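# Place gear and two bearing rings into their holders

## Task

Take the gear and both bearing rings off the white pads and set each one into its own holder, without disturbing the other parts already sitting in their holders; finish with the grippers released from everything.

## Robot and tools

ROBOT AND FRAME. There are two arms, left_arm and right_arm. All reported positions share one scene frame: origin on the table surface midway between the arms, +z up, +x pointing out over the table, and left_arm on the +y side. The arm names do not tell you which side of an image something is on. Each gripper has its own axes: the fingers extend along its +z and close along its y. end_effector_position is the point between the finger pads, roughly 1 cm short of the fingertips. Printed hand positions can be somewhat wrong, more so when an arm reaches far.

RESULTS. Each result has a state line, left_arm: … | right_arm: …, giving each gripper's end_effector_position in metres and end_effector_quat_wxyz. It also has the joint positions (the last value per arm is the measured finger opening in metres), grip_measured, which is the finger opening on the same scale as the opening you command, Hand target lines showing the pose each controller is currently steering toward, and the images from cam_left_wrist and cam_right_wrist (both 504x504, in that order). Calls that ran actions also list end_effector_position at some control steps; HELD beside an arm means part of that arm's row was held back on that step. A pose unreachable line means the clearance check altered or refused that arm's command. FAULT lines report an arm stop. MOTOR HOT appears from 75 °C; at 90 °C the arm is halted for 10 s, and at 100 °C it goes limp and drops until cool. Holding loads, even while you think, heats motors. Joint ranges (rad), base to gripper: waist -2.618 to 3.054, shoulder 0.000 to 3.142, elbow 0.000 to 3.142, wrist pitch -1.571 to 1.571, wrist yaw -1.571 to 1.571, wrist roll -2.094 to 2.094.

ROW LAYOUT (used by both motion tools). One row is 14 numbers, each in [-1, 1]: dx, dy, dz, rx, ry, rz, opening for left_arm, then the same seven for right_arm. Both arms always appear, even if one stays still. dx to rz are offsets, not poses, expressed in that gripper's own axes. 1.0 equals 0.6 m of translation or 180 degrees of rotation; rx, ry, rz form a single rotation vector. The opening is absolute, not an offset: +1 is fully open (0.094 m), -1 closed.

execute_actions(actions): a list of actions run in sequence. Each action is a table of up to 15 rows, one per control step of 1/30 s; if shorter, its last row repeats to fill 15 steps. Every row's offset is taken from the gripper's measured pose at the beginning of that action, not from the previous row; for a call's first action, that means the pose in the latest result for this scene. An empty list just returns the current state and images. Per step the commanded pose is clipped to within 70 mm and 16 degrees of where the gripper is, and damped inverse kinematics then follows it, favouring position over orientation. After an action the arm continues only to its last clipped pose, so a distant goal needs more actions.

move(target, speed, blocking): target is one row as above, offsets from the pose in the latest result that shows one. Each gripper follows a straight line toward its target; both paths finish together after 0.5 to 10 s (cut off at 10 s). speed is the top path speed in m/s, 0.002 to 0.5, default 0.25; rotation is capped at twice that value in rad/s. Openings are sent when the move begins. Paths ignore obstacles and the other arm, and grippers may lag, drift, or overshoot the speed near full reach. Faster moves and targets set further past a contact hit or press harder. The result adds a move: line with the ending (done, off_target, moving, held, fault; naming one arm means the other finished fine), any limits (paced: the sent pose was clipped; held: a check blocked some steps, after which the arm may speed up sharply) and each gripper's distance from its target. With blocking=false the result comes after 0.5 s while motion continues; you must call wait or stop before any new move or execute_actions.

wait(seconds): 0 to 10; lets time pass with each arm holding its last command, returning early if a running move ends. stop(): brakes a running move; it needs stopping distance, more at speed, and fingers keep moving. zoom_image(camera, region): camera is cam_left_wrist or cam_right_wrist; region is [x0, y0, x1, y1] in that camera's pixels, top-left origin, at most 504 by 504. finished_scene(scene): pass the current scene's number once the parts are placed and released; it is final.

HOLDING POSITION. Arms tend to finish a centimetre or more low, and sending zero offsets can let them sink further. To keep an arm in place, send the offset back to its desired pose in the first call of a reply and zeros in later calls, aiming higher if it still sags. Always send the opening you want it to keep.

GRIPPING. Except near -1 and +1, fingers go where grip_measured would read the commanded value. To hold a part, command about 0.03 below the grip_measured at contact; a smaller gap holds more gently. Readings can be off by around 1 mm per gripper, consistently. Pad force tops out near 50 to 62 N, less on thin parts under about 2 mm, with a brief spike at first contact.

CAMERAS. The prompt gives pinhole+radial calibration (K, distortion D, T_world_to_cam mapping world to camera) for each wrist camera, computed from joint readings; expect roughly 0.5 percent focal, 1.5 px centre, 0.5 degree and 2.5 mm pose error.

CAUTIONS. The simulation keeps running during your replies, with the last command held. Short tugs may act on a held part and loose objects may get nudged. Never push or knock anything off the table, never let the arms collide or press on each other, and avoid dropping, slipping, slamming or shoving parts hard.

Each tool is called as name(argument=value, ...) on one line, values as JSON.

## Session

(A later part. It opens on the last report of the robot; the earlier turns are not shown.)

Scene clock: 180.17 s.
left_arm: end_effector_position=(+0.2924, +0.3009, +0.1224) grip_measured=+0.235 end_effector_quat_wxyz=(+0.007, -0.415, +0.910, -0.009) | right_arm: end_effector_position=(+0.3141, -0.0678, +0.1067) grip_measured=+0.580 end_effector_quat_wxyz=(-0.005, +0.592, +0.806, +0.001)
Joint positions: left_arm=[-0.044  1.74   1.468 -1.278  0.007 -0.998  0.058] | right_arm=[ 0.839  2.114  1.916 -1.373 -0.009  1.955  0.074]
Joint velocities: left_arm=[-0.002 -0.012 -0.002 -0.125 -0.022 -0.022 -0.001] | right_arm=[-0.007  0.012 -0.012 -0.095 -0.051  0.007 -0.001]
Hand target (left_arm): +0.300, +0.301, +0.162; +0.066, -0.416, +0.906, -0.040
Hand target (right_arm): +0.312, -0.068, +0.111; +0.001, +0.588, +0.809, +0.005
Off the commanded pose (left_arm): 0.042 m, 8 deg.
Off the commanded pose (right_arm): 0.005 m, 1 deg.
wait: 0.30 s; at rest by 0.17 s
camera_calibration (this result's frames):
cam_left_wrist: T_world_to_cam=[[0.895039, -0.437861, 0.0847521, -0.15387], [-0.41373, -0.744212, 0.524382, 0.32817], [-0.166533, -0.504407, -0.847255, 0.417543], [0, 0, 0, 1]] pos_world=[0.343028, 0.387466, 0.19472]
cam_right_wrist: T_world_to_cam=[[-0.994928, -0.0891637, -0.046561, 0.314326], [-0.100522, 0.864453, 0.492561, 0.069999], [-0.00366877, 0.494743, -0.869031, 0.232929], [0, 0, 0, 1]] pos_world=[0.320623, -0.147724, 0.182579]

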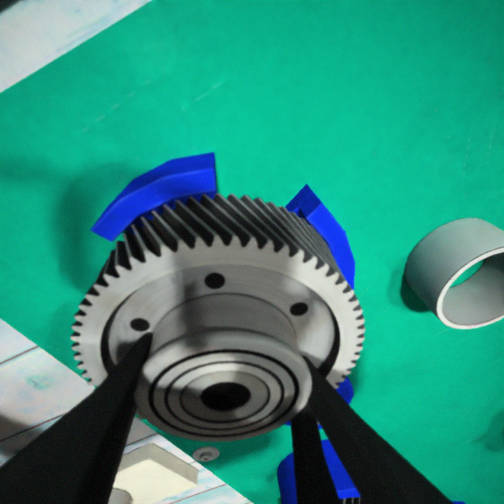

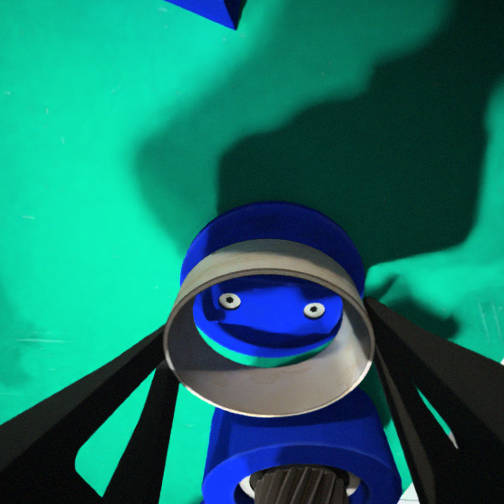

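execute_actions(actions=[[[-0.0097,-0.0131,-0.0695,0.0330,-0.0252,0,0.19,0.0002,-0.004,-0.0078,-0.0043,-0.0014,-0.003,0.53],[-0.0090,-0.0120,-0.0707,0.0322,-0.0247,0,0.19,0.0002,-0.004,-0.0078,-0.0043,-0.0014,-0.003,0.53],[-0.0084,-0.0110,-0.0719,0.0314,-0.0241,0,0.19,0.0002,-0.004,-0.0078,-0.0043,-0.0014,-0.003,0.53],[-0.0077,-0.0099,-0.0731,0.0306,-0.0236,0,0.19,0.0002,-0.004,-0.0078,-0.0043,-0.0014,-0.003,0.53],[-0.0077,-0.0099,-0.0737,0.0309,-0.0238,0,0.19,0.0002,-0.004,-0.0078,-0.0043,-0.0014,-0.003,0.53],[-0.0077,-0.0099,-0.0743,0.0312,-0.0240,0,0.19,0.0002,-0.004,-0.0078,-0.0043,-0.0014,-0.003,0.53],[-0.0077,-0.0099,-0.0749,0.0315,-0.0242,0,0.19,0.0002,-0.004,-0.0078,-0.0043,-0.0014,-0.003,0.53],[-0.0077,-0.0099,-0.0755,0.0318,-0.0244,0,0.19,0.0002,-0.004,-0.0078,-0.0043,-0.0014,-0.003,0.53],[-0.0077,-0.0099,-0.0761,0.0321,-0.0246,0,0.19,0.0002,-0.004,-0.0078,-0.0043,-0.0014,-0.003,0.53],[-0.0077,-0.0099,-0.0767,0.0324,-0.0248,0,0.19,0.0002,-0.004,-0.0078,-0.0043,-0.0014,-0.003,0.53]]])

Scene clock: 183.87 s.
left_arm: end_effector_position=(+0.2923, +0.3009, +0.1224) grip_measured=+0.235 end_effector_quat_wxyz=(+0.006, -0.415, +0.910, -0.009) | right_arm: end_effector_position=(+0.3141, -0.0678, +0.1067) grip_measured=+0.580 end_effector_quat_wxyz=(-0.005, +0.592, +0.806, +0.001)
Joint positions: left_arm=[-0.044  1.74   1.468 -1.279  0.007 -0.998  0.058] | right_arm=[ 0.839  2.114  1.916 -1.373 -0.009  1.955  0.074]
Joint velocities: left_arm=[-0.002 -0.007  0.012 -0.051 -0.037  0.022 -0.001] | right_arm=[ 0.002  0.012  0.012  0.022 -0.022 -0.037  0.   ]
Hand target (left_arm): +0.297, +0.302, +0.166; +0.063, -0.416, +0.906, -0.039
Hand target (right_arm): +0.312, -0.068, +0.111; +0.001, +0.588, +0.809, +0.005
Off the commanded pose (left_arm): 0.047 m, 7 deg.
Off the commanded pose (right_arm): 0.005 m, 1 deg.
Step readings (end_effector_position):
0: left_arm (+0.2924, +0.3009, +0.1224) | right_arm (+0.3141, -0.0678, +0.1067)
1: left_arm (+0.2924, +0.3009, +0.1224) | right_arm (+0.3141, -0.0678, +0.1067)
2: left_arm (+0.2924, +0.3009, +0.1224) | right_arm (+0.3141, -0.0678, +0.1067)
4: left_arm (+0.2923, +0.3009, +0.1224) | right_arm (+0.3141, -0.0678, +0.1067)
8: left_arm (+0.2923, +0.3009, +0.1224) | right_arm (+0.3141, -0.0678, +0.1067)
15: end_effector_position above
camera_calibration (this result's frames):
cam_left_wrist: T_world_to_cam=[[0.895071, -0.437866, 0.0843906, -0.153744], [-0.413532, -0.74424, 0.524498, 0.328078], [-0.166853, -0.504361, -0.847219, 0.417608], [0, 0, 0, 1]] pos_world=[0.342962, 0.387475, 0.194703]
cam_right_wrist: T_world_to_cam=[[-0.994928, -0.0891637, -0.046561, 0.314326], [-0.100522, 0.864453, 0.492561, 0.069999], [-0.00366877, 0.494743, -0.869031, 0.232929], [0, 0, 0, 1]] pos_world=[0.320623, -0.147724, 0.182579]

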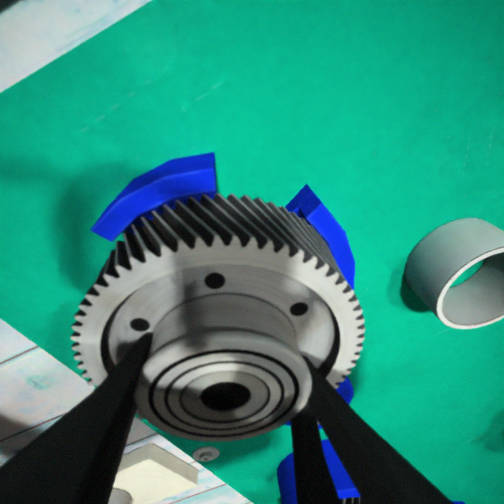

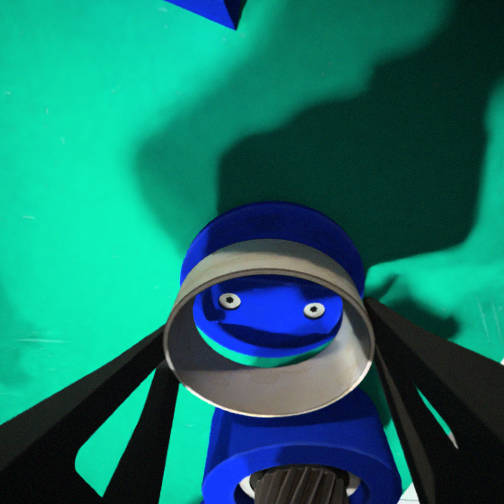

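execute_actions(actions=[[[-0.0078,-0.0100,-0.0773,0.0329,-0.0251,0,0.19,0.0002,-0.004,-0.0078,-0.0043,-0.0014,-0.003,0.53],[-0.0078,-0.0100,-0.0779,0.0332,-0.0253,0,0.19,0.0002,-0.004,-0.0078,-0.0043,-0.0014,-0.003,0.53],[-0.0078,-0.0100,-0.0785,0.0335,-0.0255,0,0.19,0.0002,-0.004,-0.0078,-0.0043,-0.0014,-0.003,0.53],[-0.0078,-0.0100,-0.0791,0.0338,-0.0257,0,0.19,0.0002,-0.004,-0.0078,-0.0043,-0.0014,-0.003,0.53],[-0.0078,-0.0100,-0.0797,0.0341,-0.0259,0,0.19,0.0002,-0.004,-0.0078,-0.0043,-0.0014,-0.003,0.53],[-0.0078,-0.0100,-0.0803,0.0344,-0.0261,0,0.19,0.0002,-0.004,-0.0078,-0.0043,-0.0014,-0.003,0.53],[-0.0078,-0.0100,-0.0809,0.0347,-0.0263,0,0.19,0.0002,-0.004,-0.0078,-0.0043,-0.0014,-0.003,0.53],[-0.0078,-0.0100,-0.0815,0.0350,-0.0265,0,0.19,0.0002,-0.004,-0.0078,-0.0043,-0.0014,-0.003,0.53]]])

Scene clock: 188.40 s.
left_arm: end_effector_position=(+0.2912, +0.3010, +0.1234) grip_measured=+0.235 end_effector_quat_wxyz=(+0.006, -0.416, +0.910, -0.008) | right_arm: end_effector_position=(+0.3141, -0.0678, +0.1067) grip_measured=+0.580 end_effector_quat_wxyz=(-0.005, +0.592, +0.806, +0.001)
Joint positions: left_arm=[-0.044  1.737  1.468 -1.283  0.007 -0.998  0.058] | right_arm=[ 0.839  2.114  1.916 -1.373 -0.009  1.955  0.074]
Joint velocities: left_arm=[-0.017 -0.012 -0.007  0.022  0.022 -0.081 -0.001] | right_arm=[ 0.007 -0.002  0.002  0.066  0.051 -0.007  0.001]
Hand target (left_arm): +0.296, +0.302, +0.168; +0.067, -0.416, +0.906, -0.042
Hand target (right_arm): +0.312, -0.068, +0.111; +0.001, +0.588, +0.809, +0.005
Off the commanded pose (left_arm): 0.049 m, 8 deg.
Off the commanded pose (right_arm): 0.005 m, 1 deg.
Step readings (end_effector_position):
0: left_arm (+0.2923, +0.3009, +0.1224) | right_arm (+0.3141, -0.0678, +0.1067)
1: left_arm (+0.2923, +0.3009, +0.1224) | right_arm (+0.3141, -0.0678, +0.1067)
2: left_arm (+0.2923, +0.3009, +0.1224) | right_arm (+0.3141, -0.0678, +0.1067)
4: left_arm (+0.2923, +0.3009, +0.1230) | right_arm (+0.3141, -0.0678, +0.1067)
8: left_arm (+0.2912, +0.3010, +0.1234) | right_arm (+0.3141, -0.0678, +0.1067)
15: end_effector_position above
camera_calibration (this result's frames):
cam_left_wrist: T_world_to_cam=[[0.895333, -0.437537, 0.0833055, -0.152779], [-0.412651, -0.744478, 0.524854, 0.326968], [-0.167624, -0.504295, -0.847106, 0.418547], [0, 0, 0, 1]] pos_world=[0.34187, 0.387645, 0.19567]
cam_right_wrist: T_world_to_cam=[[-0.994928, -0.0891637, -0.046561, 0.314326], [-0.100522, 0.864453, 0.492561, 0.069999], [-0.00366877, 0.494743, -0.869031, 0.232929], [0, 0, 0, 1]] pos_world=[0.320623, -0.147724, 0.182579]

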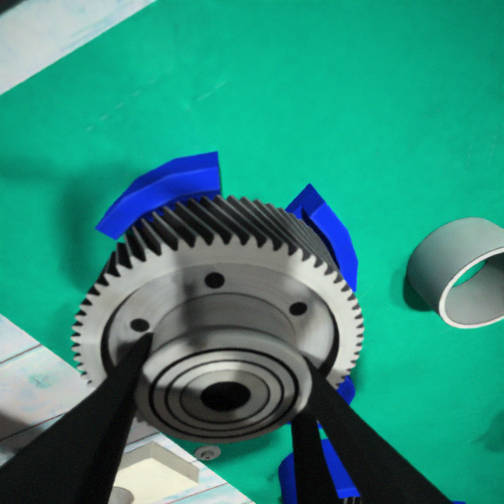

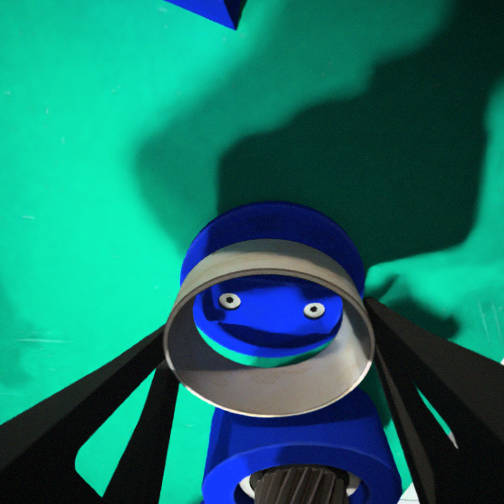

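zoom_image(camera="cam_left_wrist", region=[85, 145, 235, 265])

Region (85, 145, 235, 265) of cam_left_wrist's 504x504 image, scaled by 3.360, with more detail than that image has; it fills the top 403 rows of this view, and the rest is white.

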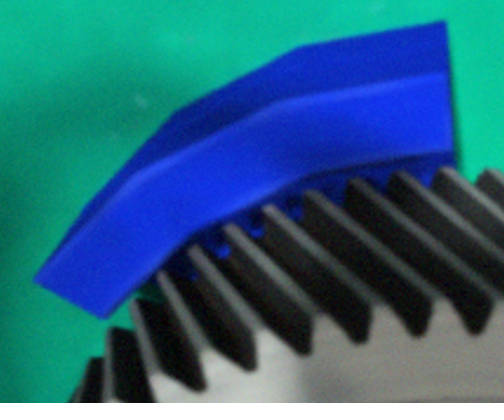

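execute_actions(actions=[[[-0.0088,-0.0115,-0.0777,0.0342,-0.0260,0,0.19,0.0002,-0.004,-0.0078,-0.0043,-0.0014,-0.003,0.53],[-0.0088,-0.0115,-0.0756,0.0332,-0.0253,0,0.19,0.0002,-0.004,-0.0078,-0.0043,-0.0014,-0.003,0.53],[-0.0088,-0.0115,-0.0744,0.0332,-0.0253,0,0.19,0.0002,-0.004,-0.0078,-0.0043,-0.0014,-0.003,0.53],[-0.0088,-0.0115,-0.0732,0.0332,-0.0253,0,0.19,0.0002,-0.004,-0.0078,-0.0043,-0.0014,-0.003,0.53],[-0.0087,-0.0114,-0.0720,0.0332,-0.0253,0,0.19,0.0002,-0.004,-0.0078,-0.0043,-0.0014,-0.003,0.53],[-0.0087,-0.0114,-0.0708,0.0332,-0.0253,0,0.19,0.0002,-0.004,-0.0078,-0.0043,-0.0014,-0.003,0.53],[-0.0087,-0.0114,-0.0696,0.0332,-0.0253,0,0.19,0.0002,-0.004,-0.0078,-0.0043,-0.0014,-0.003,0.53],[-0.0087,-0.0114,-0.0684,0.0332,-0.0253,0,0.19,0.0002,-0.004,-0.0078,-0.0043,-0.0014,-0.003,0.53],[-0.0087,-0.0113,-0.0672,0.0332,-0.0253,0,0.19,0.0002,-0.004,-0.0078,-0.0043,-0.0014,-0.003,0.53],[-0.0087,-0.0113,-0.0660,0.0332,-0.0253,0,0.19,0.0002,-0.004,-0.0078,-0.0043,-0.0014,-0.003,0.53],[-0.0087,-0.0113,-0.0648,0.0332,-0.0253,0,0.19,0.0002,-0.004,-0.0078,-0.0043,-0.0014,-0.003,0.53],[-0.0086,-0.0113,-0.0636,0.0332,-0.0253,0,0.19,0.0002,-0.004,-0.0078,-0.0043,-0.0014,-0.003,0.53],[-0.0086,-0.0113,-0.0624,0.0332,-0.0253,0,0.19,0.0002,-0.004,-0.0078,-0.0043,-0.0014,-0.003,0.53]]])

wait(seconds=0.2)

Scene clock: 191.30 s.
left_arm: end_effector_position=(+0.2908, +0.3011, +0.1164) grip_measured=+0.235 end_effector_quat_wxyz=(+0.006, -0.416, +0.910, -0.008) | right_arm: end_effector_position=(+0.3141, -0.0678, +0.1067) grip_measured=+0.580 end_effector_quat_wxyz=(-0.005, +0.592, +0.806, +0.001)
Joint positions: left_arm=[-0.044  1.737  1.44  -1.256  0.007 -0.998  0.058] | right_arm=[ 0.839  2.114  1.916 -1.373 -0.009  1.955  0.074]
Joint velocities: left_arm=[-0.012 -0.012 -0.071  0.081  0.022 -0.051  0.   ] | right_arm=[-0.012  0.002 -0.017 -0.095 -0.022 -0.022  0.001]
Hand target (left_arm): +0.297, +0.302, +0.158; +0.063, -0.416, +0.906, -0.039
Hand target (right_arm): +0.312, -0.068, +0.111; +0.001, +0.588, +0.809, +0.005
Off the commanded pose (left_arm): 0.045 m, 8 deg.
Off the commanded pose (right_arm): 0.005 m, 1 deg.
Step readings (end_effector_position):
0: left_arm (+0.2912, +0.3010, +0.1234) | right_arm (+0.3141, -0.0678, +0.1067)
1: left_arm (+0.2912, +0.3010, +0.1234) | right_arm (+0.3141, -0.0678, +0.1067)
2: left_arm (+0.2912, +0.3010, +0.1234) | right_arm (+0.3141, -0.0678, +0.1067)
4: left_arm (+0.2912, +0.3010, +0.1234) | right_arm (+0.3141, -0.0678, +0.1067)
8: left_arm (+0.2908, +0.3011, +0.1220) | right_arm (+0.3141, -0.0678, +0.1067)
15: end_effector_position above
camera_calibration (this result's frames):
cam_left_wrist: T_world_to_cam=[[0.895364, -0.437542, 0.0829439, -0.151788], [-0.412453, -0.744506, 0.524969, 0.33047], [-0.167944, -0.504249, -0.84707, 0.412638], [0, 0, 0, 1]] pos_world=[0.341509, 0.387696, 0.188636]
cam_right_wrist: T_world_to_cam=[[-0.994928, -0.0891637, -0.046561, 0.314326], [-0.100522, 0.864453, 0.492561, 0.069999], [-0.00366877, 0.494743, -0.869031, 0.232929], [0, 0, 0, 1]] pos_world=[0.320623, -0.147724, 0.182579]

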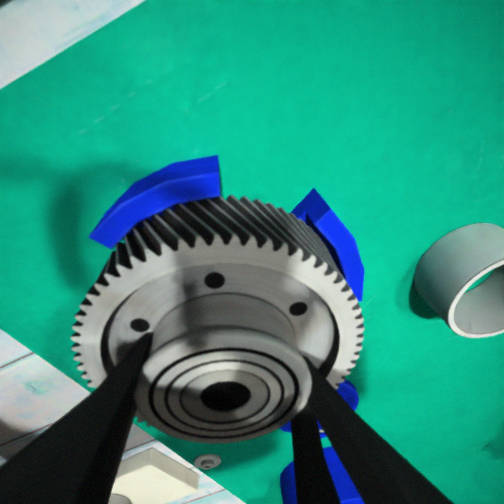

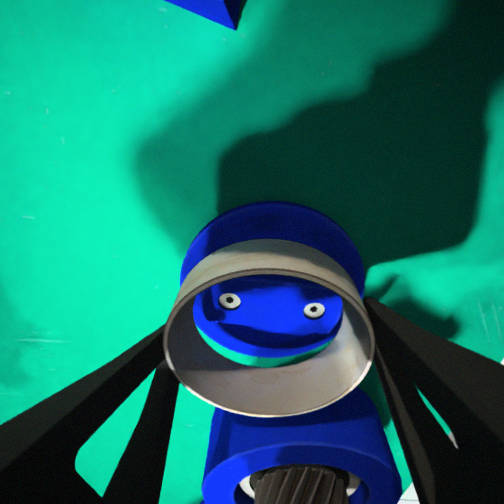

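Scene clock: 191.50 s.
left_arm: end_effector_position=(+0.2908, +0.3011, +0.1156) grip_measured=+0.235 end_effector_quat_wxyz=(+0.006, -0.416, +0.910, -0.008) | right_arm: end_effector_position=(+0.3141, -0.0678, +0.1067) grip_measured=+0.580 end_effector_quat_wxyz=(-0.005, +0.592, +0.806, +0.001)
Joint positions: left_arm=[-0.044  1.737  1.437 -1.252  0.007 -0.998  0.058] | right_arm=[ 0.839  2.114  1.916 -1.373 -0.009  1.955  0.074]
Joint velocities: left_arm=[ 0.002 -0.002  0.002  0.066  0.007  0.007  0.   ] | right_arm=[ 0.017 -0.017  0.007 -0.007 -0.007 -0.051 -0.001]
Hand target (left_arm): +0.297, +0.302, +0.158; +0.063, -0.416, +0.906, -0.039
Hand target (right_arm): +0.312, -0.068, +0.111; +0.001, +0.588, +0.809, +0.005
Off the commanded pose (left_arm): 0.046 m, 8 deg.
Off the commanded pose (right_arm): 0.005 m, 1 deg.
wait: 0.20 s; at rest by 0.17 s
camera_calibration (this result's frames):
cam_left_wrist: T_world_to_cam=[[0.895333, -0.437537, 0.0833055, -0.151806], [-0.412651, -0.744478, 0.524854, 0.330951], [-0.167624, -0.504295, -0.847106, 0.411918], [0, 0, 0, 1]] pos_world=[0.341532, 0.387693, 0.187884]
cam_right_wrist: T_world_to_cam=[[-0.994928, -0.0891637, -0.046561, 0.314326], [-0.100522, 0.864453, 0.492561, 0.069999], [-0.00366877, 0.494743, -0.869031, 0.232929], [0, 0, 0, 1]] pos_world=[0.320623, -0.147724, 0.182579]

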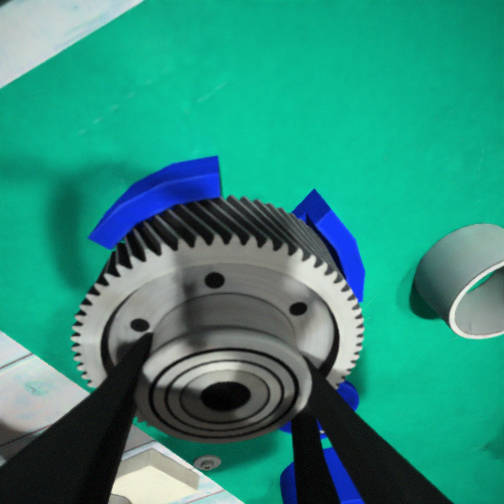

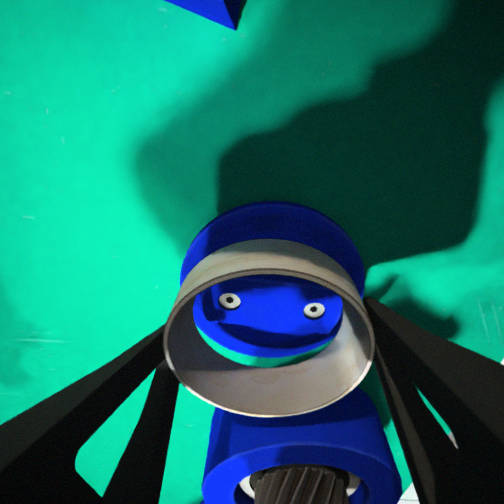

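execute_actions(actions=[[[-0.0086,-0.0113,-0.0720,0.0318,-0.0242,0,0.19,0.0002,-0.004,-0.0078,-0.0043,-0.0014,-0.003,0.53],[-0.0082,-0.0107,-0.0685,0.0303,-0.0231,0,0.19,0.0002,-0.004,-0.0078,-0.0043,-0.0014,-0.003,0.53],[-0.0077,-0.0101,-0.0645,0.0286,-0.0218,0,0.19,0.0002,-0.004,-0.0078,-0.0043,-0.0014,-0.003,0.53],[-0.0072,-0.0095,-0.0600,0.0267,-0.0203,0,0.19,0.0002,-0.004,-0.0078,-0.0043,-0.0014,-0.003,0.53],[-0.0066,-0.0087,-0.0550,0.0245,-0.0187,0,0.19,0.0002,-0.004,-0.0078,-0.0043,-0.0014,-0.003,0.53],[-0.0060,-0.0079,-0.0500,0.0223,-0.0170,0,0.19,0.0002,-0.004,-0.0078,-0.0043,-0.0014,-0.003,0.53],[-0.0054,-0.0071,-0.0450,0.0201,-0.0153,0,0.19,0.0002,-0.004,-0.0078,-0.0043,-0.0014,-0.003,0.53],[-0.0048,-0.0063,-0.0400,0.0179,-0.0136,0,0.19,0.0002,-0.004,-0.0078,-0.0043,-0.0014,-0.003,0.53],[-0.0042,-0.0055,-0.0345,0.0157,-0.0119,0,0.19,0.0002,-0.004,-0.0078,-0.0043,-0.0014,-0.003,0.53],[-0.0036,-0.0047,-0.0290,0.0134,-0.0102,0,0.19,0.0002,-0.004,-0.0078,-0.0043,-0.0014,-0.003,0.53],[-0.0030,-0.0040,-0.0235,0.0110,-0.0084,0,0.19,0.0002,-0.004,-0.0078,-0.0043,-0.0014,-0.003,0.53],[-0.0024,-0.0033,-0.0180,0.0086,-0.0066,0,0.19,0.0002,-0.004,-0.0078,-0.0043,-0.0014,-0.003,0.53],[-0.0019,-0.0027,-0.0125,0.0060,-0.0046,0,0.19,0.0002,-0.004,-0.0078,-0.0043,-0.0014,-0.003,0.53],[-0.0015,-0.0022,-0.0070,0.0032,-0.0025,0,0.19,0.0002,-0.004,-0.0078,-0.0043,-0.0014,-0.003,0.53],[-0.0012,-0.0018,-0.0020,0.0,0.0,0,0.19,0.0002,-0.004,-0.0078,-0.0043,-0.0014,-0.003,0.53]]])

zoom_image(camera="cam_right_wrist", region=[150, 190, 390, 430])

Scene clock: 194.33 s.
left_arm: end_effector_position=(+0.2904, +0.3012, +0.1084) grip_measured=+0.235 end_effector_quat_wxyz=(+0.003, -0.416, +0.909, -0.006) | right_arm: end_effector_position=(+0.3141, -0.0678, +0.1067) grip_measured=+0.580 end_effector_quat_wxyz=(-0.005, +0.592, +0.806, +0.001)
Joint positions: left_arm=[-0.044  1.745  1.418 -1.233  0.007 -0.999  0.058] | right_arm=[ 0.839  2.114  1.916 -1.373 -0.009  1.955  0.074]
Joint velocities: left_arm=[ 0.002  0.032  0.002 -0.051  0.037  0.007 -0.   ] | right_arm=[-0.012 -0.002  0.007  0.11  -0.022  0.051 -0.   ]
Hand target (left_arm): +0.292, +0.301, +0.117; +0.006, -0.415, +0.910, -0.008
Hand target (right_arm): +0.312, -0.068, +0.111; +0.001, +0.588, +0.809, +0.005
Off the commanded pose (left_arm): 0.009 m, 0 deg.
Off the commanded pose (right_arm): 0.005 m, 1 deg.
Step readings (end_effector_position):
0: left_arm (+0.2908, +0.3011, +0.1156) | right_arm (+0.3141, -0.0678, +0.1067)
1: left_arm (+0.2908, +0.3011, +0.1156) | right_arm (+0.3141, -0.0678, +0.1067)
2: left_arm (+0.2908, +0.3011, +0.1156) | right_arm (+0.3141, -0.0678, +0.1067)
4: left_arm (+0.2907, +0.3011, +0.1150) | right_arm (+0.3141, -0.0678, +0.1067)
8: left_arm (+0.2905, +0.3011, +0.1118) | right_arm (+0.3141, -0.0678, +0.1067)
15: end_effector_position above
camera_calibration (this result's frames):
cam_left_wrist: T_world_to_cam=[[0.896131, -0.437285, 0.0757076, -0.150292], [-0.408193, -0.745224, 0.527276, 0.333321], [-0.174151, -0.503411, -0.846315, 0.407243], [0, 0, 0, 1]] pos_world=[0.341662, 0.38769, 0.180282]
cam_right_wrist: T_world_to_cam=[[-0.994928, -0.0891637, -0.046561, 0.314326], [-0.100522, 0.864453, 0.492561, 0.069999], [-0.00366877, 0.494743, -0.869031, 0.232929], [0, 0, 0, 1]] pos_world=[0.320623, -0.147724, 0.182579]

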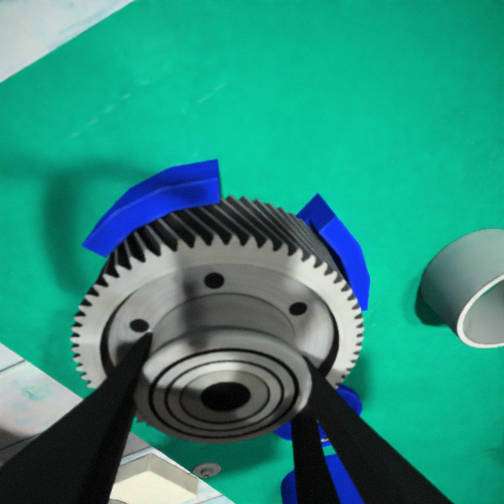

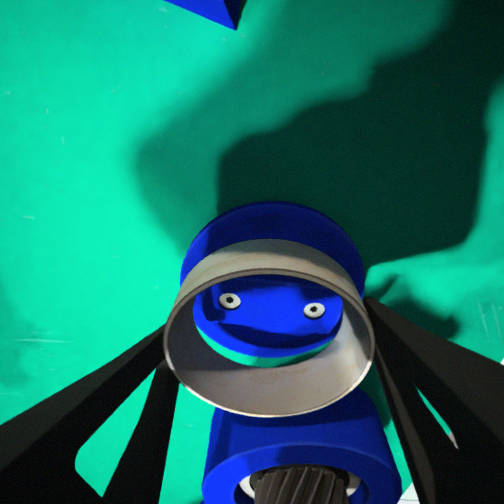

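Region (150, 190, 390, 430) of cam_right_wrist's 504x504 image, scaled by 2.100, with more detail than that image has.

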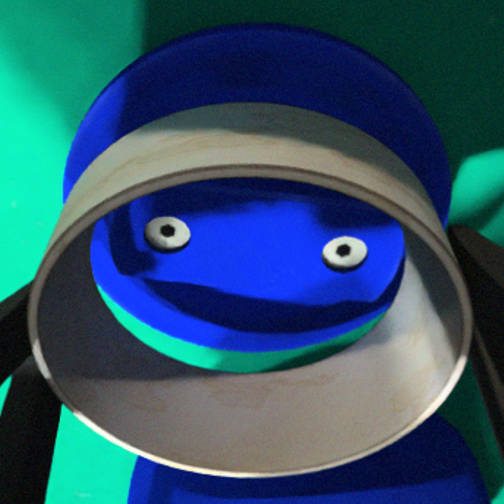

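execute_actions(actions=[[[0,0,-0.008,0,0,0,0.3,0.0002,-0.0041,-0.0071,-0.0042,-0.0015,-0.003,0.53],[0,0,-0.008,0,0,0,0.4,0.0001,-0.0043,-0.0063,-0.0040,-0.0015,-0.003,0.53],[0,0,-0.008,0,0,0,0.5,0.0,-0.0044,-0.0056,-0.0039,-0.0016,-0.003,0.53],[0,0,-0.008,0,0,0,0.5,0.0,-0.0046,-0.0048,-0.0037,-0.0016,-0.003,0.53],[0,0,-0.008,0,0,0,0.5,-0.0001,-0.0047,-0.0041,-0.0036,-0.0017,-0.003,0.53],[0,0,-0.008,0,0,0,0.5,-0.0002,-0.0049,-0.0033,-0.0034,-0.0018,-0.003,0.53],[0,0,-0.008,0,0,0,0.5,-0.0002,-0.0050,-0.0026,-0.0033,-0.0018,-0.003,0.53],[0,0,-0.012,0,0,0,0.5,-0.0003,-0.0052,-0.0018,-0.0031,-0.0019,-0.003,0.53],[0,0,-0.018,0,0,0,0.5,-0.0003,-0.0053,-0.0011,-0.0030,-0.0019,-0.003,0.53],[0,0,-0.026,0,0,0,0.5,-0.0004,-0.0055,-0.0003,-0.0028,-0.0020,-0.003,0.53],[0,0,-0.035,0,0,0,0.5,-0.0004,-0.0055,-0.0003,-0.0028,-0.0020,-0.003,0.53],[0,0,-0.045,0,0,0,0.5,-0.0004,-0.0055,-0.0003,-0.0028,-0.0020,-0.003,0.53],[0,0,-0.055,0,0,0,0.5,-0.0004,-0.0055,-0.0003,-0.0028,-0.0020,-0.003,0.53],[0,0,-0.065,0,0,0,0.5,-0.0004,-0.0055,-0.0003,-0.0028,-0.0020,-0.003,0.53],[0,0,-0.075,0,0,0,0.5,-0.0004,-0.0055,-0.0003,-0.0028,-0.0020,-0.003,0.53]]])

wait(seconds=0.3)

Scene clock: 198.90 s.
left_arm: end_effector_position=(+0.2909, +0.3007, +0.1300) grip_measured=+0.498 end_effector_quat_wxyz=(+0.001, -0.416, +0.909, -0.006) | right_arm: end_effector_position=(+0.3124, -0.0691, +0.1021) grip_measured=+0.580 end_effector_quat_wxyz=(-0.006, +0.592, +0.806, -0.004)
Joint positions: left_arm=[-0.044  1.745  1.505 -1.322  0.009 -0.999  0.07 ] | right_arm=[ 0.839  2.114  1.898 -1.364 -0.009  1.955  0.074]
Joint velocities: left_arm=[-0.017 -0.002  0.691 -0.52  -0.007  0.007  0.   ] | right_arm=[ 0.002 -0.007 -0.022  0.007 -0.022 -0.007  0.001]
Hand target (left_arm): +0.289, +0.302, +0.152; +0.005, -0.416, +0.909, -0.008
Hand target (right_arm): +0.311, -0.069, +0.107; +0.000, +0.588, +0.809, +0.003
Off the commanded pose (left_arm): 0.023 m, 0 deg.
Off the commanded pose (right_arm): 0.005 m, 1 deg.
Step readings (end_effector_position):
0: left_arm (+0.2903, +0.3012, +0.1081) | right_arm (+0.3141, -0.0678, +0.1067)
1: left_arm (+0.2906, +0.3011, +0.1081) | right_arm (+0.3141, -0.0678, +0.1067)
2: left_arm (+0.2908, +0.3008, +0.1081) | right_arm (+0.3141, -0.0678, +0.1067)
4: left_arm (+0.2898, +0.3009, +0.1081) | right_arm (+0.3142, -0.0677, +0.1067)
8: left_arm (+0.2888, +0.3010, +0.1081) | right_arm (+0.3145, -0.0675, +0.1057)
15: end_effector_position above
camera_calibration (this result's frames):
cam_left_wrist: T_world_to_cam=[[0.896313, -0.437184, 0.0741214, -0.152464], [-0.406867, -0.744389, 0.529475, 0.320869], [-0.176303, -0.504733, -0.845081, 0.426337], [0, 0, 0, 1]] pos_world=[0.342371, 0.387383, 0.201698]
cam_right_wrist: T_world_to_cam=[[-0.99523, -0.0894127, -0.0390088, 0.311666], [-0.097056, 0.867307, 0.48822, 0.0728266], [-0.00982044, 0.489677, -0.871849, 0.231451], [0, 0, 0, 1]] pos_world=[0.319521, -0.148632, 0.178392]

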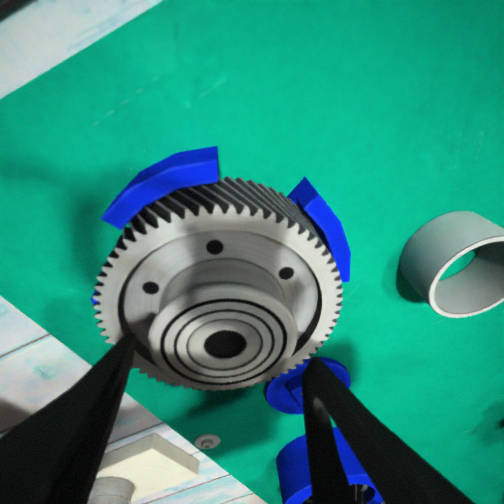

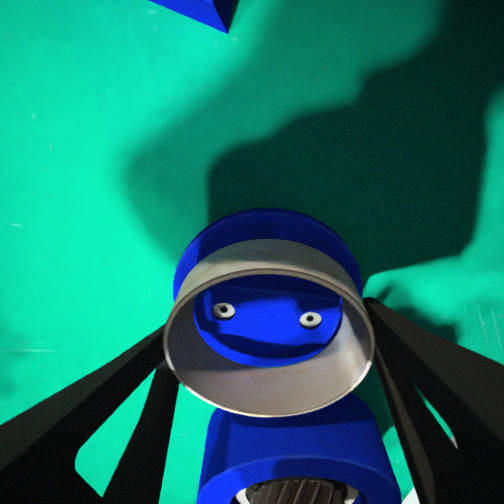

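Scene clock: 199.20 s.
left_arm: end_effector_position=(+0.2896, +0.3009, +0.1428) grip_measured=+0.498 end_effector_quat_wxyz=(-0.001, -0.416, +0.909, -0.005) | right_arm: end_effector_position=(+0.3129, -0.0688, +0.1021) grip_measured=+0.580 end_effector_quat_wxyz=(-0.006, +0.592, +0.806, -0.002)
Joint positions: left_arm=[-0.044  1.745  1.555 -1.376  0.009 -0.999  0.07 ] | right_arm=[ 0.839  2.114  1.898 -1.362 -0.009  1.955  0.074]
Joint velocities: left_arm=[-0.012  0.012 -0.007 -0.095 -0.051  0.066 -0.   ] | right_arm=[-0.007 -0.017  0.002  0.007 -0.022 -0.007 -0.001]
Hand target (left_arm): +0.289, +0.302, +0.152; +0.005, -0.416, +0.909, -0.008
Hand target (right_arm): +0.311, -0.069, +0.107; +0.000, +0.588, +0.809, +0.003
Off the commanded pose (left_arm): 0.011 m, 0 deg.
Off the commanded pose (right_arm): 0.005 m, 1 deg.
wait: 0.30 s; no rest
camera_calibration (this result's frames):
cam_left_wrist: T_world_to_cam=[[0.896612, -0.437227, 0.0701392, -0.151626], [-0.404665, -0.744701, 0.530722, 0.312972], [-0.179813, -0.504235, -0.844639, 0.437806], [0, 0, 0, 1]] pos_world=[0.341321, 0.387532, 0.214321]
cam_right_wrist: T_world_to_cam=[[-0.99516, -0.0893546, -0.0408972, 0.31231], [-0.0979196, 0.866596, 0.489309, 0.0726682], [-0.00828066, 0.490945, -0.871151, 0.230807], [0, 0, 0, 1]] pos_world=[0.319825, -0.148381, 0.178284]

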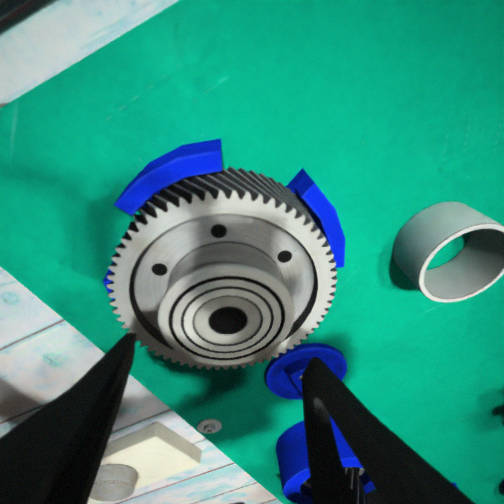

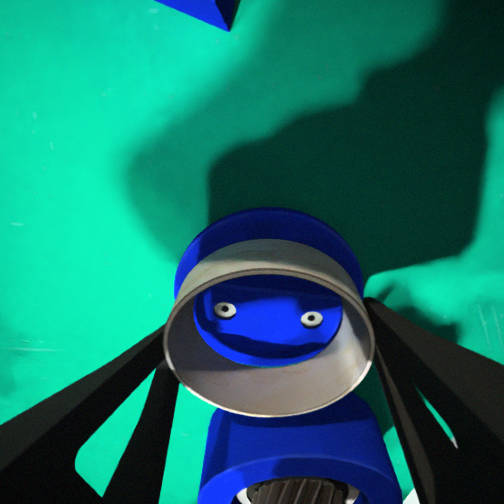

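zoom_image(camera="cam_right_wrist", region=[150, 190, 390, 430])

zoom_image(camera="cam_left_wrist", region=[60, 404, 220, 504])

Region (150, 190, 390, 430) of cam_right_wrist's 504x504 image, scaled by 2.100, with more detail than that image has.

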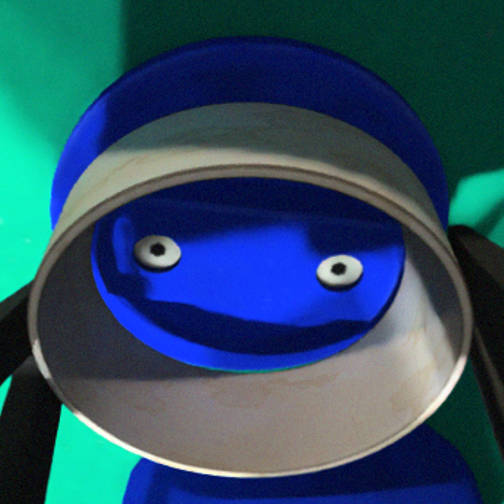

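Region (60, 404, 220, 504) of cam_left_wrist's 504x504 image, scaled by 3.150, with more detail than that image has; it fills the top 315 rows of this view, and the rest is white.

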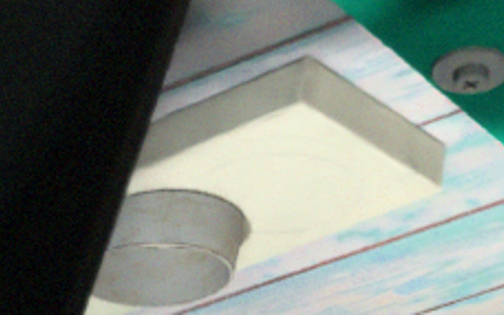

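execute_actions(actions=[[[0.002,0,-0.018,0,0,0,0.6,0.0006,-0.003,-0.0062,-0.0049,-0.0012,-0.003,0.53],[0.005,0.001,-0.022,0,0,0.002,0.7,0.0006,-0.003,-0.0044,-0.0049,-0.0012,-0.003,0.53],[0.010,0.0015,-0.026,0,0,0.004,0.8,0.0006,-0.003,-0.0026,-0.0049,-0.0012,-0.003,0.53],[0.017,0.0025,-0.030,0,0,0.007,0.9,0.0006,-0.003,-0.0008,-0.0049,-0.0012,-0.003,0.53],[0.026,0.004,-0.033,0,0,0.011,0.9,0.0006,-0.003,0.0010,-0.0049,-0.0012,-0.003,0.53],[0.037,0.005,-0.035,0,0,0.016,0.9,0.0006,-0.003,0.0028,-0.0049,-0.0012,-0.003,0.53],[0.050,0.007,-0.035,0,0,0.021,0.9,0.0006,-0.003,0.0046,-0.0049,-0.0012,-0.003,0.53],[0.064,0.009,-0.035,0,0,0.027,0.9,0.0006,-0.003,0.0064,-0.0049,-0.0012,-0.003,0.53],[0.079,0.011,-0.035,0,0,0.034,0.9,0.0006,-0.003,0.0082,-0.0049,-0.0012,-0.003,0.53],[0.095,0.014,-0.035,0,0,0.041,0.9,0.0006,-0.003,0.0100,-0.0049,-0.0012,-0.003,0.53],[0.111,0.016,-0.035,0,0,0.048,0.9,0.0006,-0.003,0.0118,-0.0049,-0.0012,-0.003,0.53],[0.127,0.018,-0.035,0,0,0.055,0.9,0.0006,-0.003,0.0136,-0.0049,-0.0012,-0.003,0.53],[0.143,0.020,-0.035,0,0,0.062,0.9,0.0006,-0.003,0.0154,-0.0049,-0.0012,-0.003,0.53],[0.159,0.023,-0.035,0,0,0.068,0.9,0.0006,-0.003,0.0172,-0.0049,-0.0012,-0.003,0.53],[0.175,0.025,-0.035,0,0,0.075,0.9,0.0006,-0.003,0.0190,-0.0049,-0.0012,-0.003,0.53]]])

wait(seconds=0.2)

Scene clock: 204.53 s.
left_arm: end_effector_position=(+0.2301, +0.2445, +0.1559) grip_measured=+0.898 end_effector_quat_wxyz=(-0.004, -0.317, +0.948, -0.003) | right_arm: end_effector_position=(+0.3124, -0.0695, +0.0934) grip_measured=+0.580 end_effector_quat_wxyz=(-0.005, +0.592, +0.806, -0.002)
Joint positions: left_arm=[-0.28   1.59   1.436 -1.42   0.009 -1.022  0.089] | right_arm=[ 0.839  2.108  1.853 -1.322 -0.008  1.955  0.074]
Joint velocities: left_arm=[-0.95  -0.549 -0.457 -0.066  0.007 -0.315 -0.001] | right_arm=[-0.007 -0.037 -0.09   0.095 -0.037  0.022 -0.001]
Hand target (left_arm): +0.212, +0.236, +0.162; +0.003, -0.305, +0.952, -0.002
Hand target (right_arm): +0.311, -0.069, +0.091; +0.000, +0.588, +0.809, +0.002
Off the commanded pose (left_arm): 0.026 m, 1 deg.
Off the commanded pose (right_arm): 0.003 m, 1 deg.
Step readings (end_effector_position):
0: left_arm (+0.2870, +0.3013, +0.1428) | right_arm (+0.3129, -0.0688, +0.1021)
1: left_arm (+0.2868, +0.3013, +0.1433) | right_arm (+0.3130, -0.0687, +0.1021)
2: left_arm (+0.2864, +0.3014, +0.1441) | right_arm (+0.3131, -0.0686, +0.1021)
4: left_arm (+0.2854, +0.3012, +0.1460) | right_arm (+0.3132, -0.0685, +0.1009)
8: left_arm (+0.2785, +0.2902, +0.1490) | right_arm (+0.3120, -0.0699, +0.0958)
15: end_effector_position above
camera_calibration (this result's frames):
cam_left_wrist: T_world_to_cam=[[0.784942, -0.616355, 0.0630306, -0.0532085], [-0.548655, -0.644233, 0.532861, 0.248163], [-0.287825, -0.452847, -0.843852, 0.421876], [0, 0, 0, 1]] pos_world=[0.299348, 0.318125, 0.227118]
cam_right_wrist: T_world_to_cam=[[-0.995054, -0.0893377, -0.0434304, 0.311571], [-0.0991467, 0.866316, 0.489558, 0.0777969], [-0.00611162, 0.491443, -0.870888, 0.222943], [0, 0, 0, 1]] pos_world=[0.319106, -0.149126, 0.169604]

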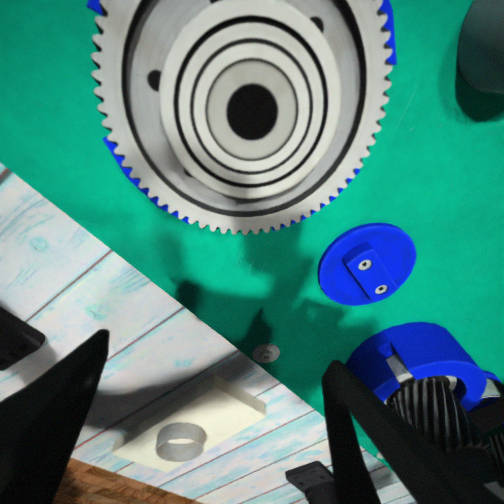

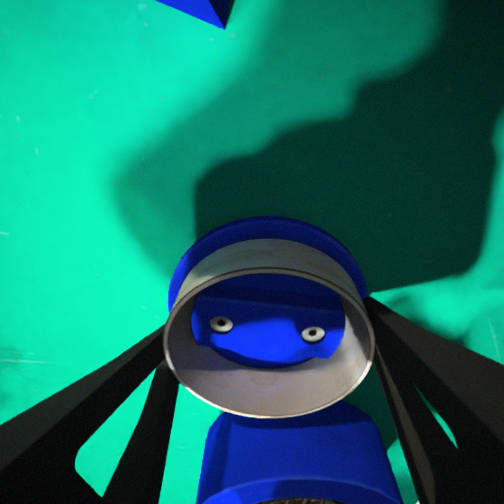

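Scene clock: 204.73 s.
left_arm: end_effector_position=(+0.2135, +0.2312, +0.1591) grip_measured=+0.898 end_effector_quat_wxyz=(-0.005, -0.296, +0.955, -0.004) | right_arm: end_effector_position=(+0.3123, -0.0695, +0.0933) grip_measured=+0.580 end_effector_quat_wxyz=(-0.004, +0.592, +0.806, -0.000)
Joint positions: left_arm=[-0.347  1.553  1.412 -1.432  0.012 -1.045  0.089] | right_arm=[ 0.839  2.105  1.848 -1.317 -0.008  1.955  0.074]
Joint velocities: left_arm=[ 0.022 -0.002 -0.002 -0.037 -0.007 -0.066 -0.001] | right_arm=[-0.012 -0.002 -0.002 -0.007 -0.11  -0.066  0.002]
Hand target (left_arm): +0.212, +0.236, +0.162; +0.003, -0.305, +0.952, -0.002
Hand target (right_arm): +0.311, -0.069, +0.091; +0.000, +0.588, +0.809, +0.002
Off the commanded pose (left_arm): 0.007 m, 1 deg.
Off the commanded pose (right_arm): 0.003 m, 1 deg.
wait: 0.20 s; no rest
camera_calibration (this result's frames):
cam_left_wrist: T_world_to_cam=[[0.756736, -0.650582, 0.0639759, -0.0348798], [-0.576244, -0.617636, 0.535227, 0.228195], [-0.308695, -0.441891, -0.842282, 0.415443], [0, 0, 0, 1]] pos_world=[0.286136, 0.30183, 0.230015]
cam_right_wrist: T_world_to_cam=[[-0.994962, -0.0892621, -0.045633, 0.311714], [-0.100157, 0.865483, 0.490823, 0.0780375], [-0.00431733, 0.492921, -0.870064, 0.222273], [0, 0, 0, 1]] pos_world=[0.31892, -0.149279, 0.169314]

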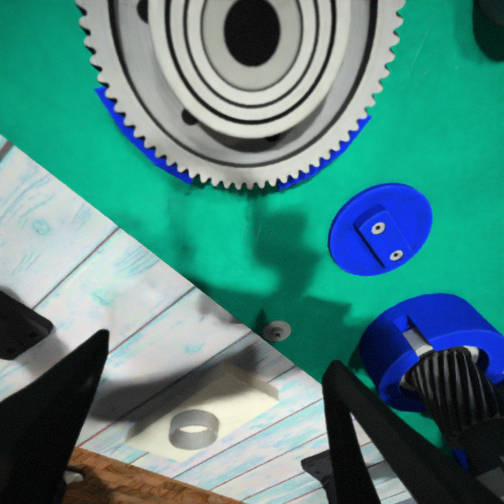

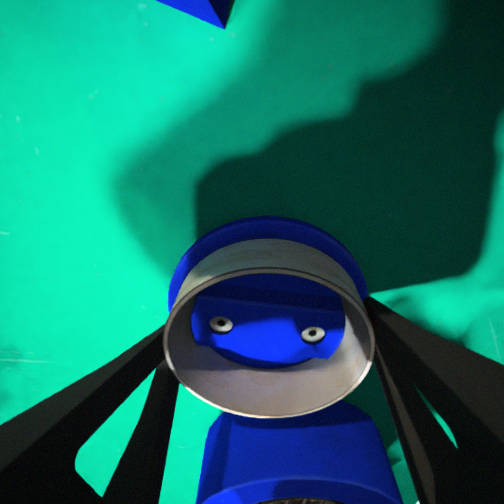

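zoom_image(camera="cam_right_wrist", region=[150, 190, 390, 430])

Region (150, 190, 390, 430) of cam_right_wrist's 504x504 image, scaled by 2.100, with more detail than that image has.

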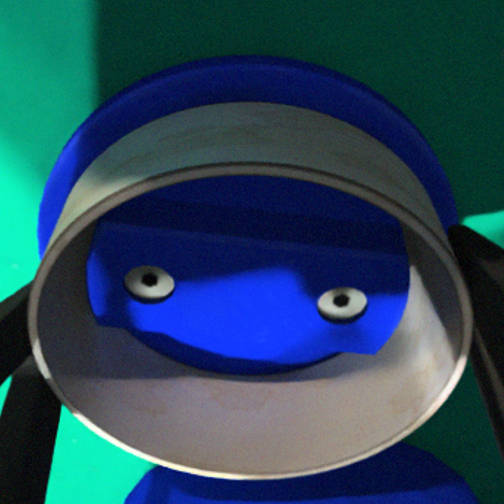

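zoom_image(camera="cam_left_wrist", region=[110, 350, 290, 480])

zoom_image(camera="cam_left_wrist", region=[315, 170, 445, 290])

Region (110, 350, 290, 480) of cam_left_wrist's 504x504 image, scaled by 2.800, with more detail than that image has.

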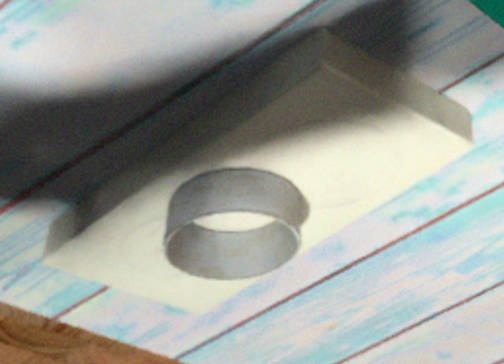

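Region (315, 170, 445, 290) of cam_left_wrist's 504x504 image, scaled by 3.877, with more detail than that image has; it fills the top 465 rows of this view, and the rest is white.

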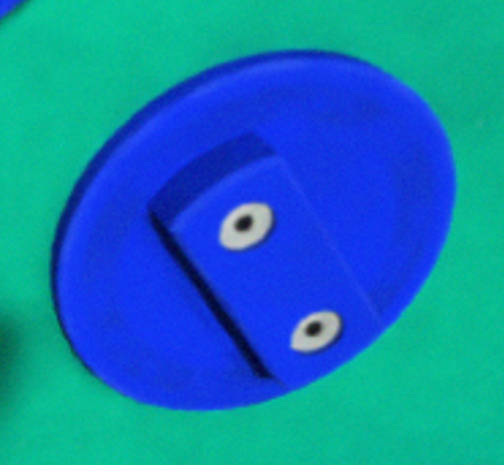

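move(target=[0.488,-0.044,0.05,0,0,0.052,0.9,-0.06,0,-0.125,0,0,0,0.9], speed=0.35)

Scene clock: 210.40 s.
left_arm: end_effector_position=(-0.0112, +0.0479, +0.1250) grip_measured=+0.898 end_effector_quat_wxyz=(+0.008, -0.212, +0.977, +0.003) | right_arm: end_effector_position=(+0.3238, -0.0987, +0.1537) grip_measured=+0.897 end_effector_quat_wxyz=(-0.004, +0.591, +0.807, +0.005)
Joint positions: left_arm=[-1.437  1.68   1.41  -1.309 -0.015 -1.961  0.089] | right_arm=[ 0.762  2.081  2.053 -1.536 -0.011  1.877  0.089]
Joint velocities: left_arm=[ 0.007 -0.002 -0.007  0.066 -0.022 -0.051 -0.   ] | right_arm=[-0.007  0.002 -0.017 -0.051 -0.051 -0.066 -0.   ]
Hand target (left_arm): -0.007, +0.045, +0.131; +0.018, -0.216, +0.976, -0.004
Hand target (right_arm): +0.323, -0.103, +0.168; +0.001, +0.592, +0.806, +0.013
Off the commanded pose (left_arm): 0.009 m, 2 deg.
Off the commanded pose (right_arm): 0.015 m, 1 deg.
joint sent to its limit (right arm) — the command would take joint 4 (wrist pitch) past its lower limit, so that joint was sent only as far as its limit.
move: off_target (right_arm)
camera_calibration (this result's frames):
cam_left_wrist: T_world_to_cam=[[0.631412, -0.772661, 0.0656783, 0.0223456], [-0.686819, -0.517915, 0.509945, 0.000906664], [-0.359999, -0.367094, -0.857696, 0.234123], [0, 0, 0, 1]] pos_world=[0.0707976, 0.103681, 0.198877]
cam_right_wrist: T_world_to_cam=[[-0.994496, -0.090378, -0.0530053, 0.324157], [-0.104772, 0.861268, 0.497232, 0.0748549], [0.000712886, 0.500049, -0.865997, 0.287698], [0, 0, 0, 1]] pos_world=[0.33001, -0.179037, 0.229107]

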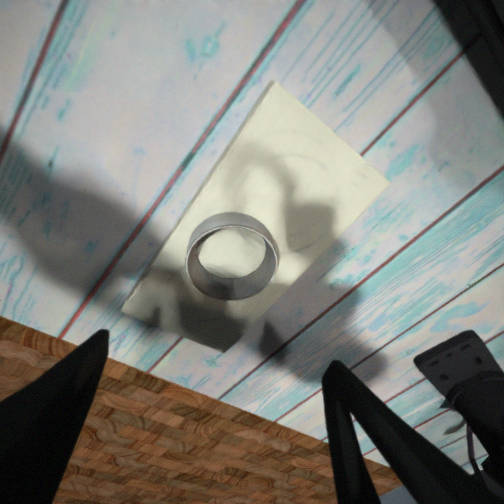

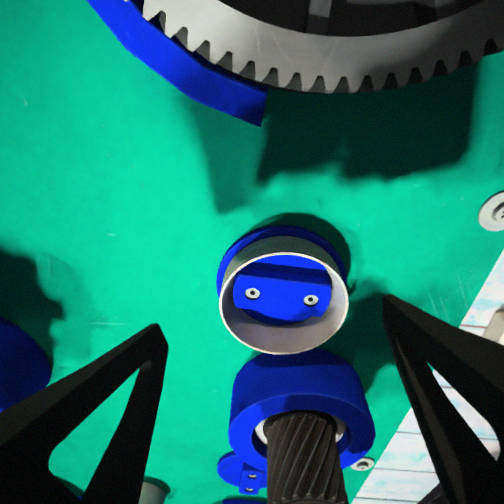

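zoom_image(camera="cam_left_wrist", region=[170, 195, 296, 315])

Region (170, 195, 296, 315) of cam_left_wrist's 504x504 image, scaled by 4.000, with more detail than that image has; it fills the top 480 rows of this view, and the rest is white.

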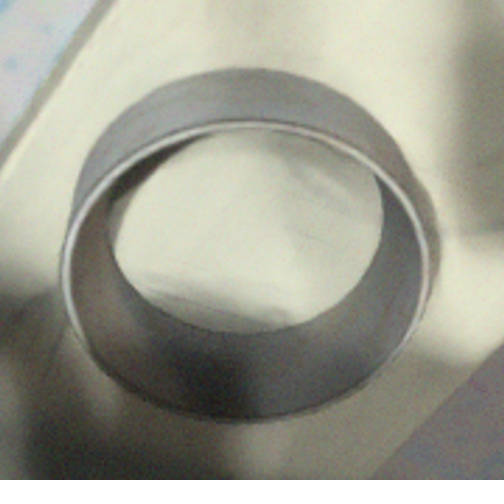

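move(target=[0.0128,-0.0092,0.133,0.0008,0.0054,0,0.9,0,0,-0.008,0,0,0,0.9], speed=0.2)

Scene clock: 216.00 s.
left_arm: end_effector_position=(-0.0128, +0.0398, +0.0454) grip_measured=+0.898 end_effector_quat_wxyz=(+0.002, -0.213, +0.977, +0.000) | right_arm: end_effector_position=(+0.3235, -0.0984, +0.1537) grip_measured=+0.897 end_effector_quat_wxyz=(-0.005, +0.591, +0.807, +0.005)
Joint positions: left_arm=[-1.437  1.76   1.18  -0.993 -0.004 -1.964  0.089] | right_arm=[ 0.762  2.081  2.053 -1.536 -0.013  1.877  0.089]
Joint velocities: left_arm=[-0.012 -0.007 -0.017 -0.051  0.007 -0.022 -0.001] | right_arm=[-0.002 -0.002 -0.007  0.007 -0.007 -0.051  0.   ]
Hand target (left_arm): -0.016, +0.040, +0.045; +0.000, -0.212, +0.977, -0.000
Hand target (right_arm): +0.324, -0.099, +0.158; -0.004, +0.591, +0.807, +0.005
Off the commanded pose (left_arm): 0.002 m, 0 deg.
Off the commanded pose (right_arm): 0.005 m, 0 deg.
move: done
camera_calibration (this result's frames):
cam_left_wrist: T_world_to_cam=[[0.633897, -0.770731, 0.0644034, 0.0223505], [-0.680236, -0.515964, 0.520634, 0.0356977], [-0.368039, -0.373838, -0.851348, 0.162229], [0, 0, 0, 1]] pos_world=[0.0698217, 0.0962925, 0.118089]
cam_right_wrist: T_world_to_cam=[[-0.994569, -0.0903206, -0.0517253, 0.323738], [-0.104082, 0.860599, 0.498534, 0.0741427], [-0.000513212, 0.50121, -0.865325, 0.287997], [0, 0, 0, 1]] pos_world=[0.329844, -0.178914, 0.228994]

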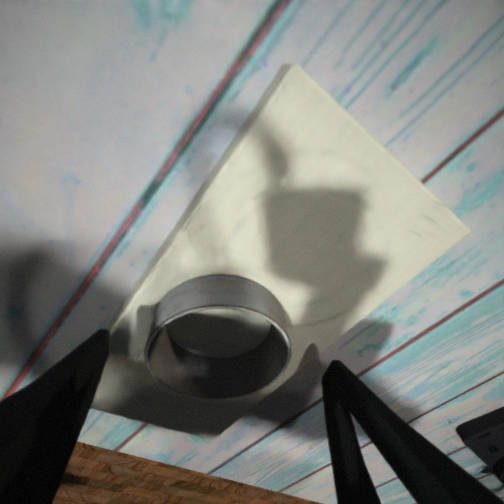

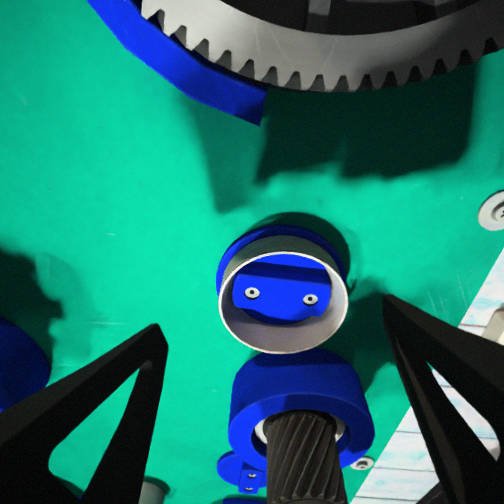

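zoom_image(camera="cam_left_wrist", region=[80, 260, 360, 420])

Region (80, 260, 360, 420) of cam_left_wrist's 504x504 image, scaled by 1.800, with more detail than that image has; it fills the top 288 rows of this view, and the rest is white.

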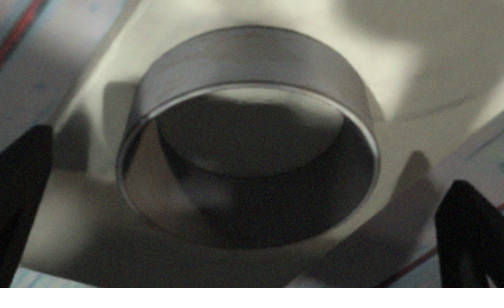

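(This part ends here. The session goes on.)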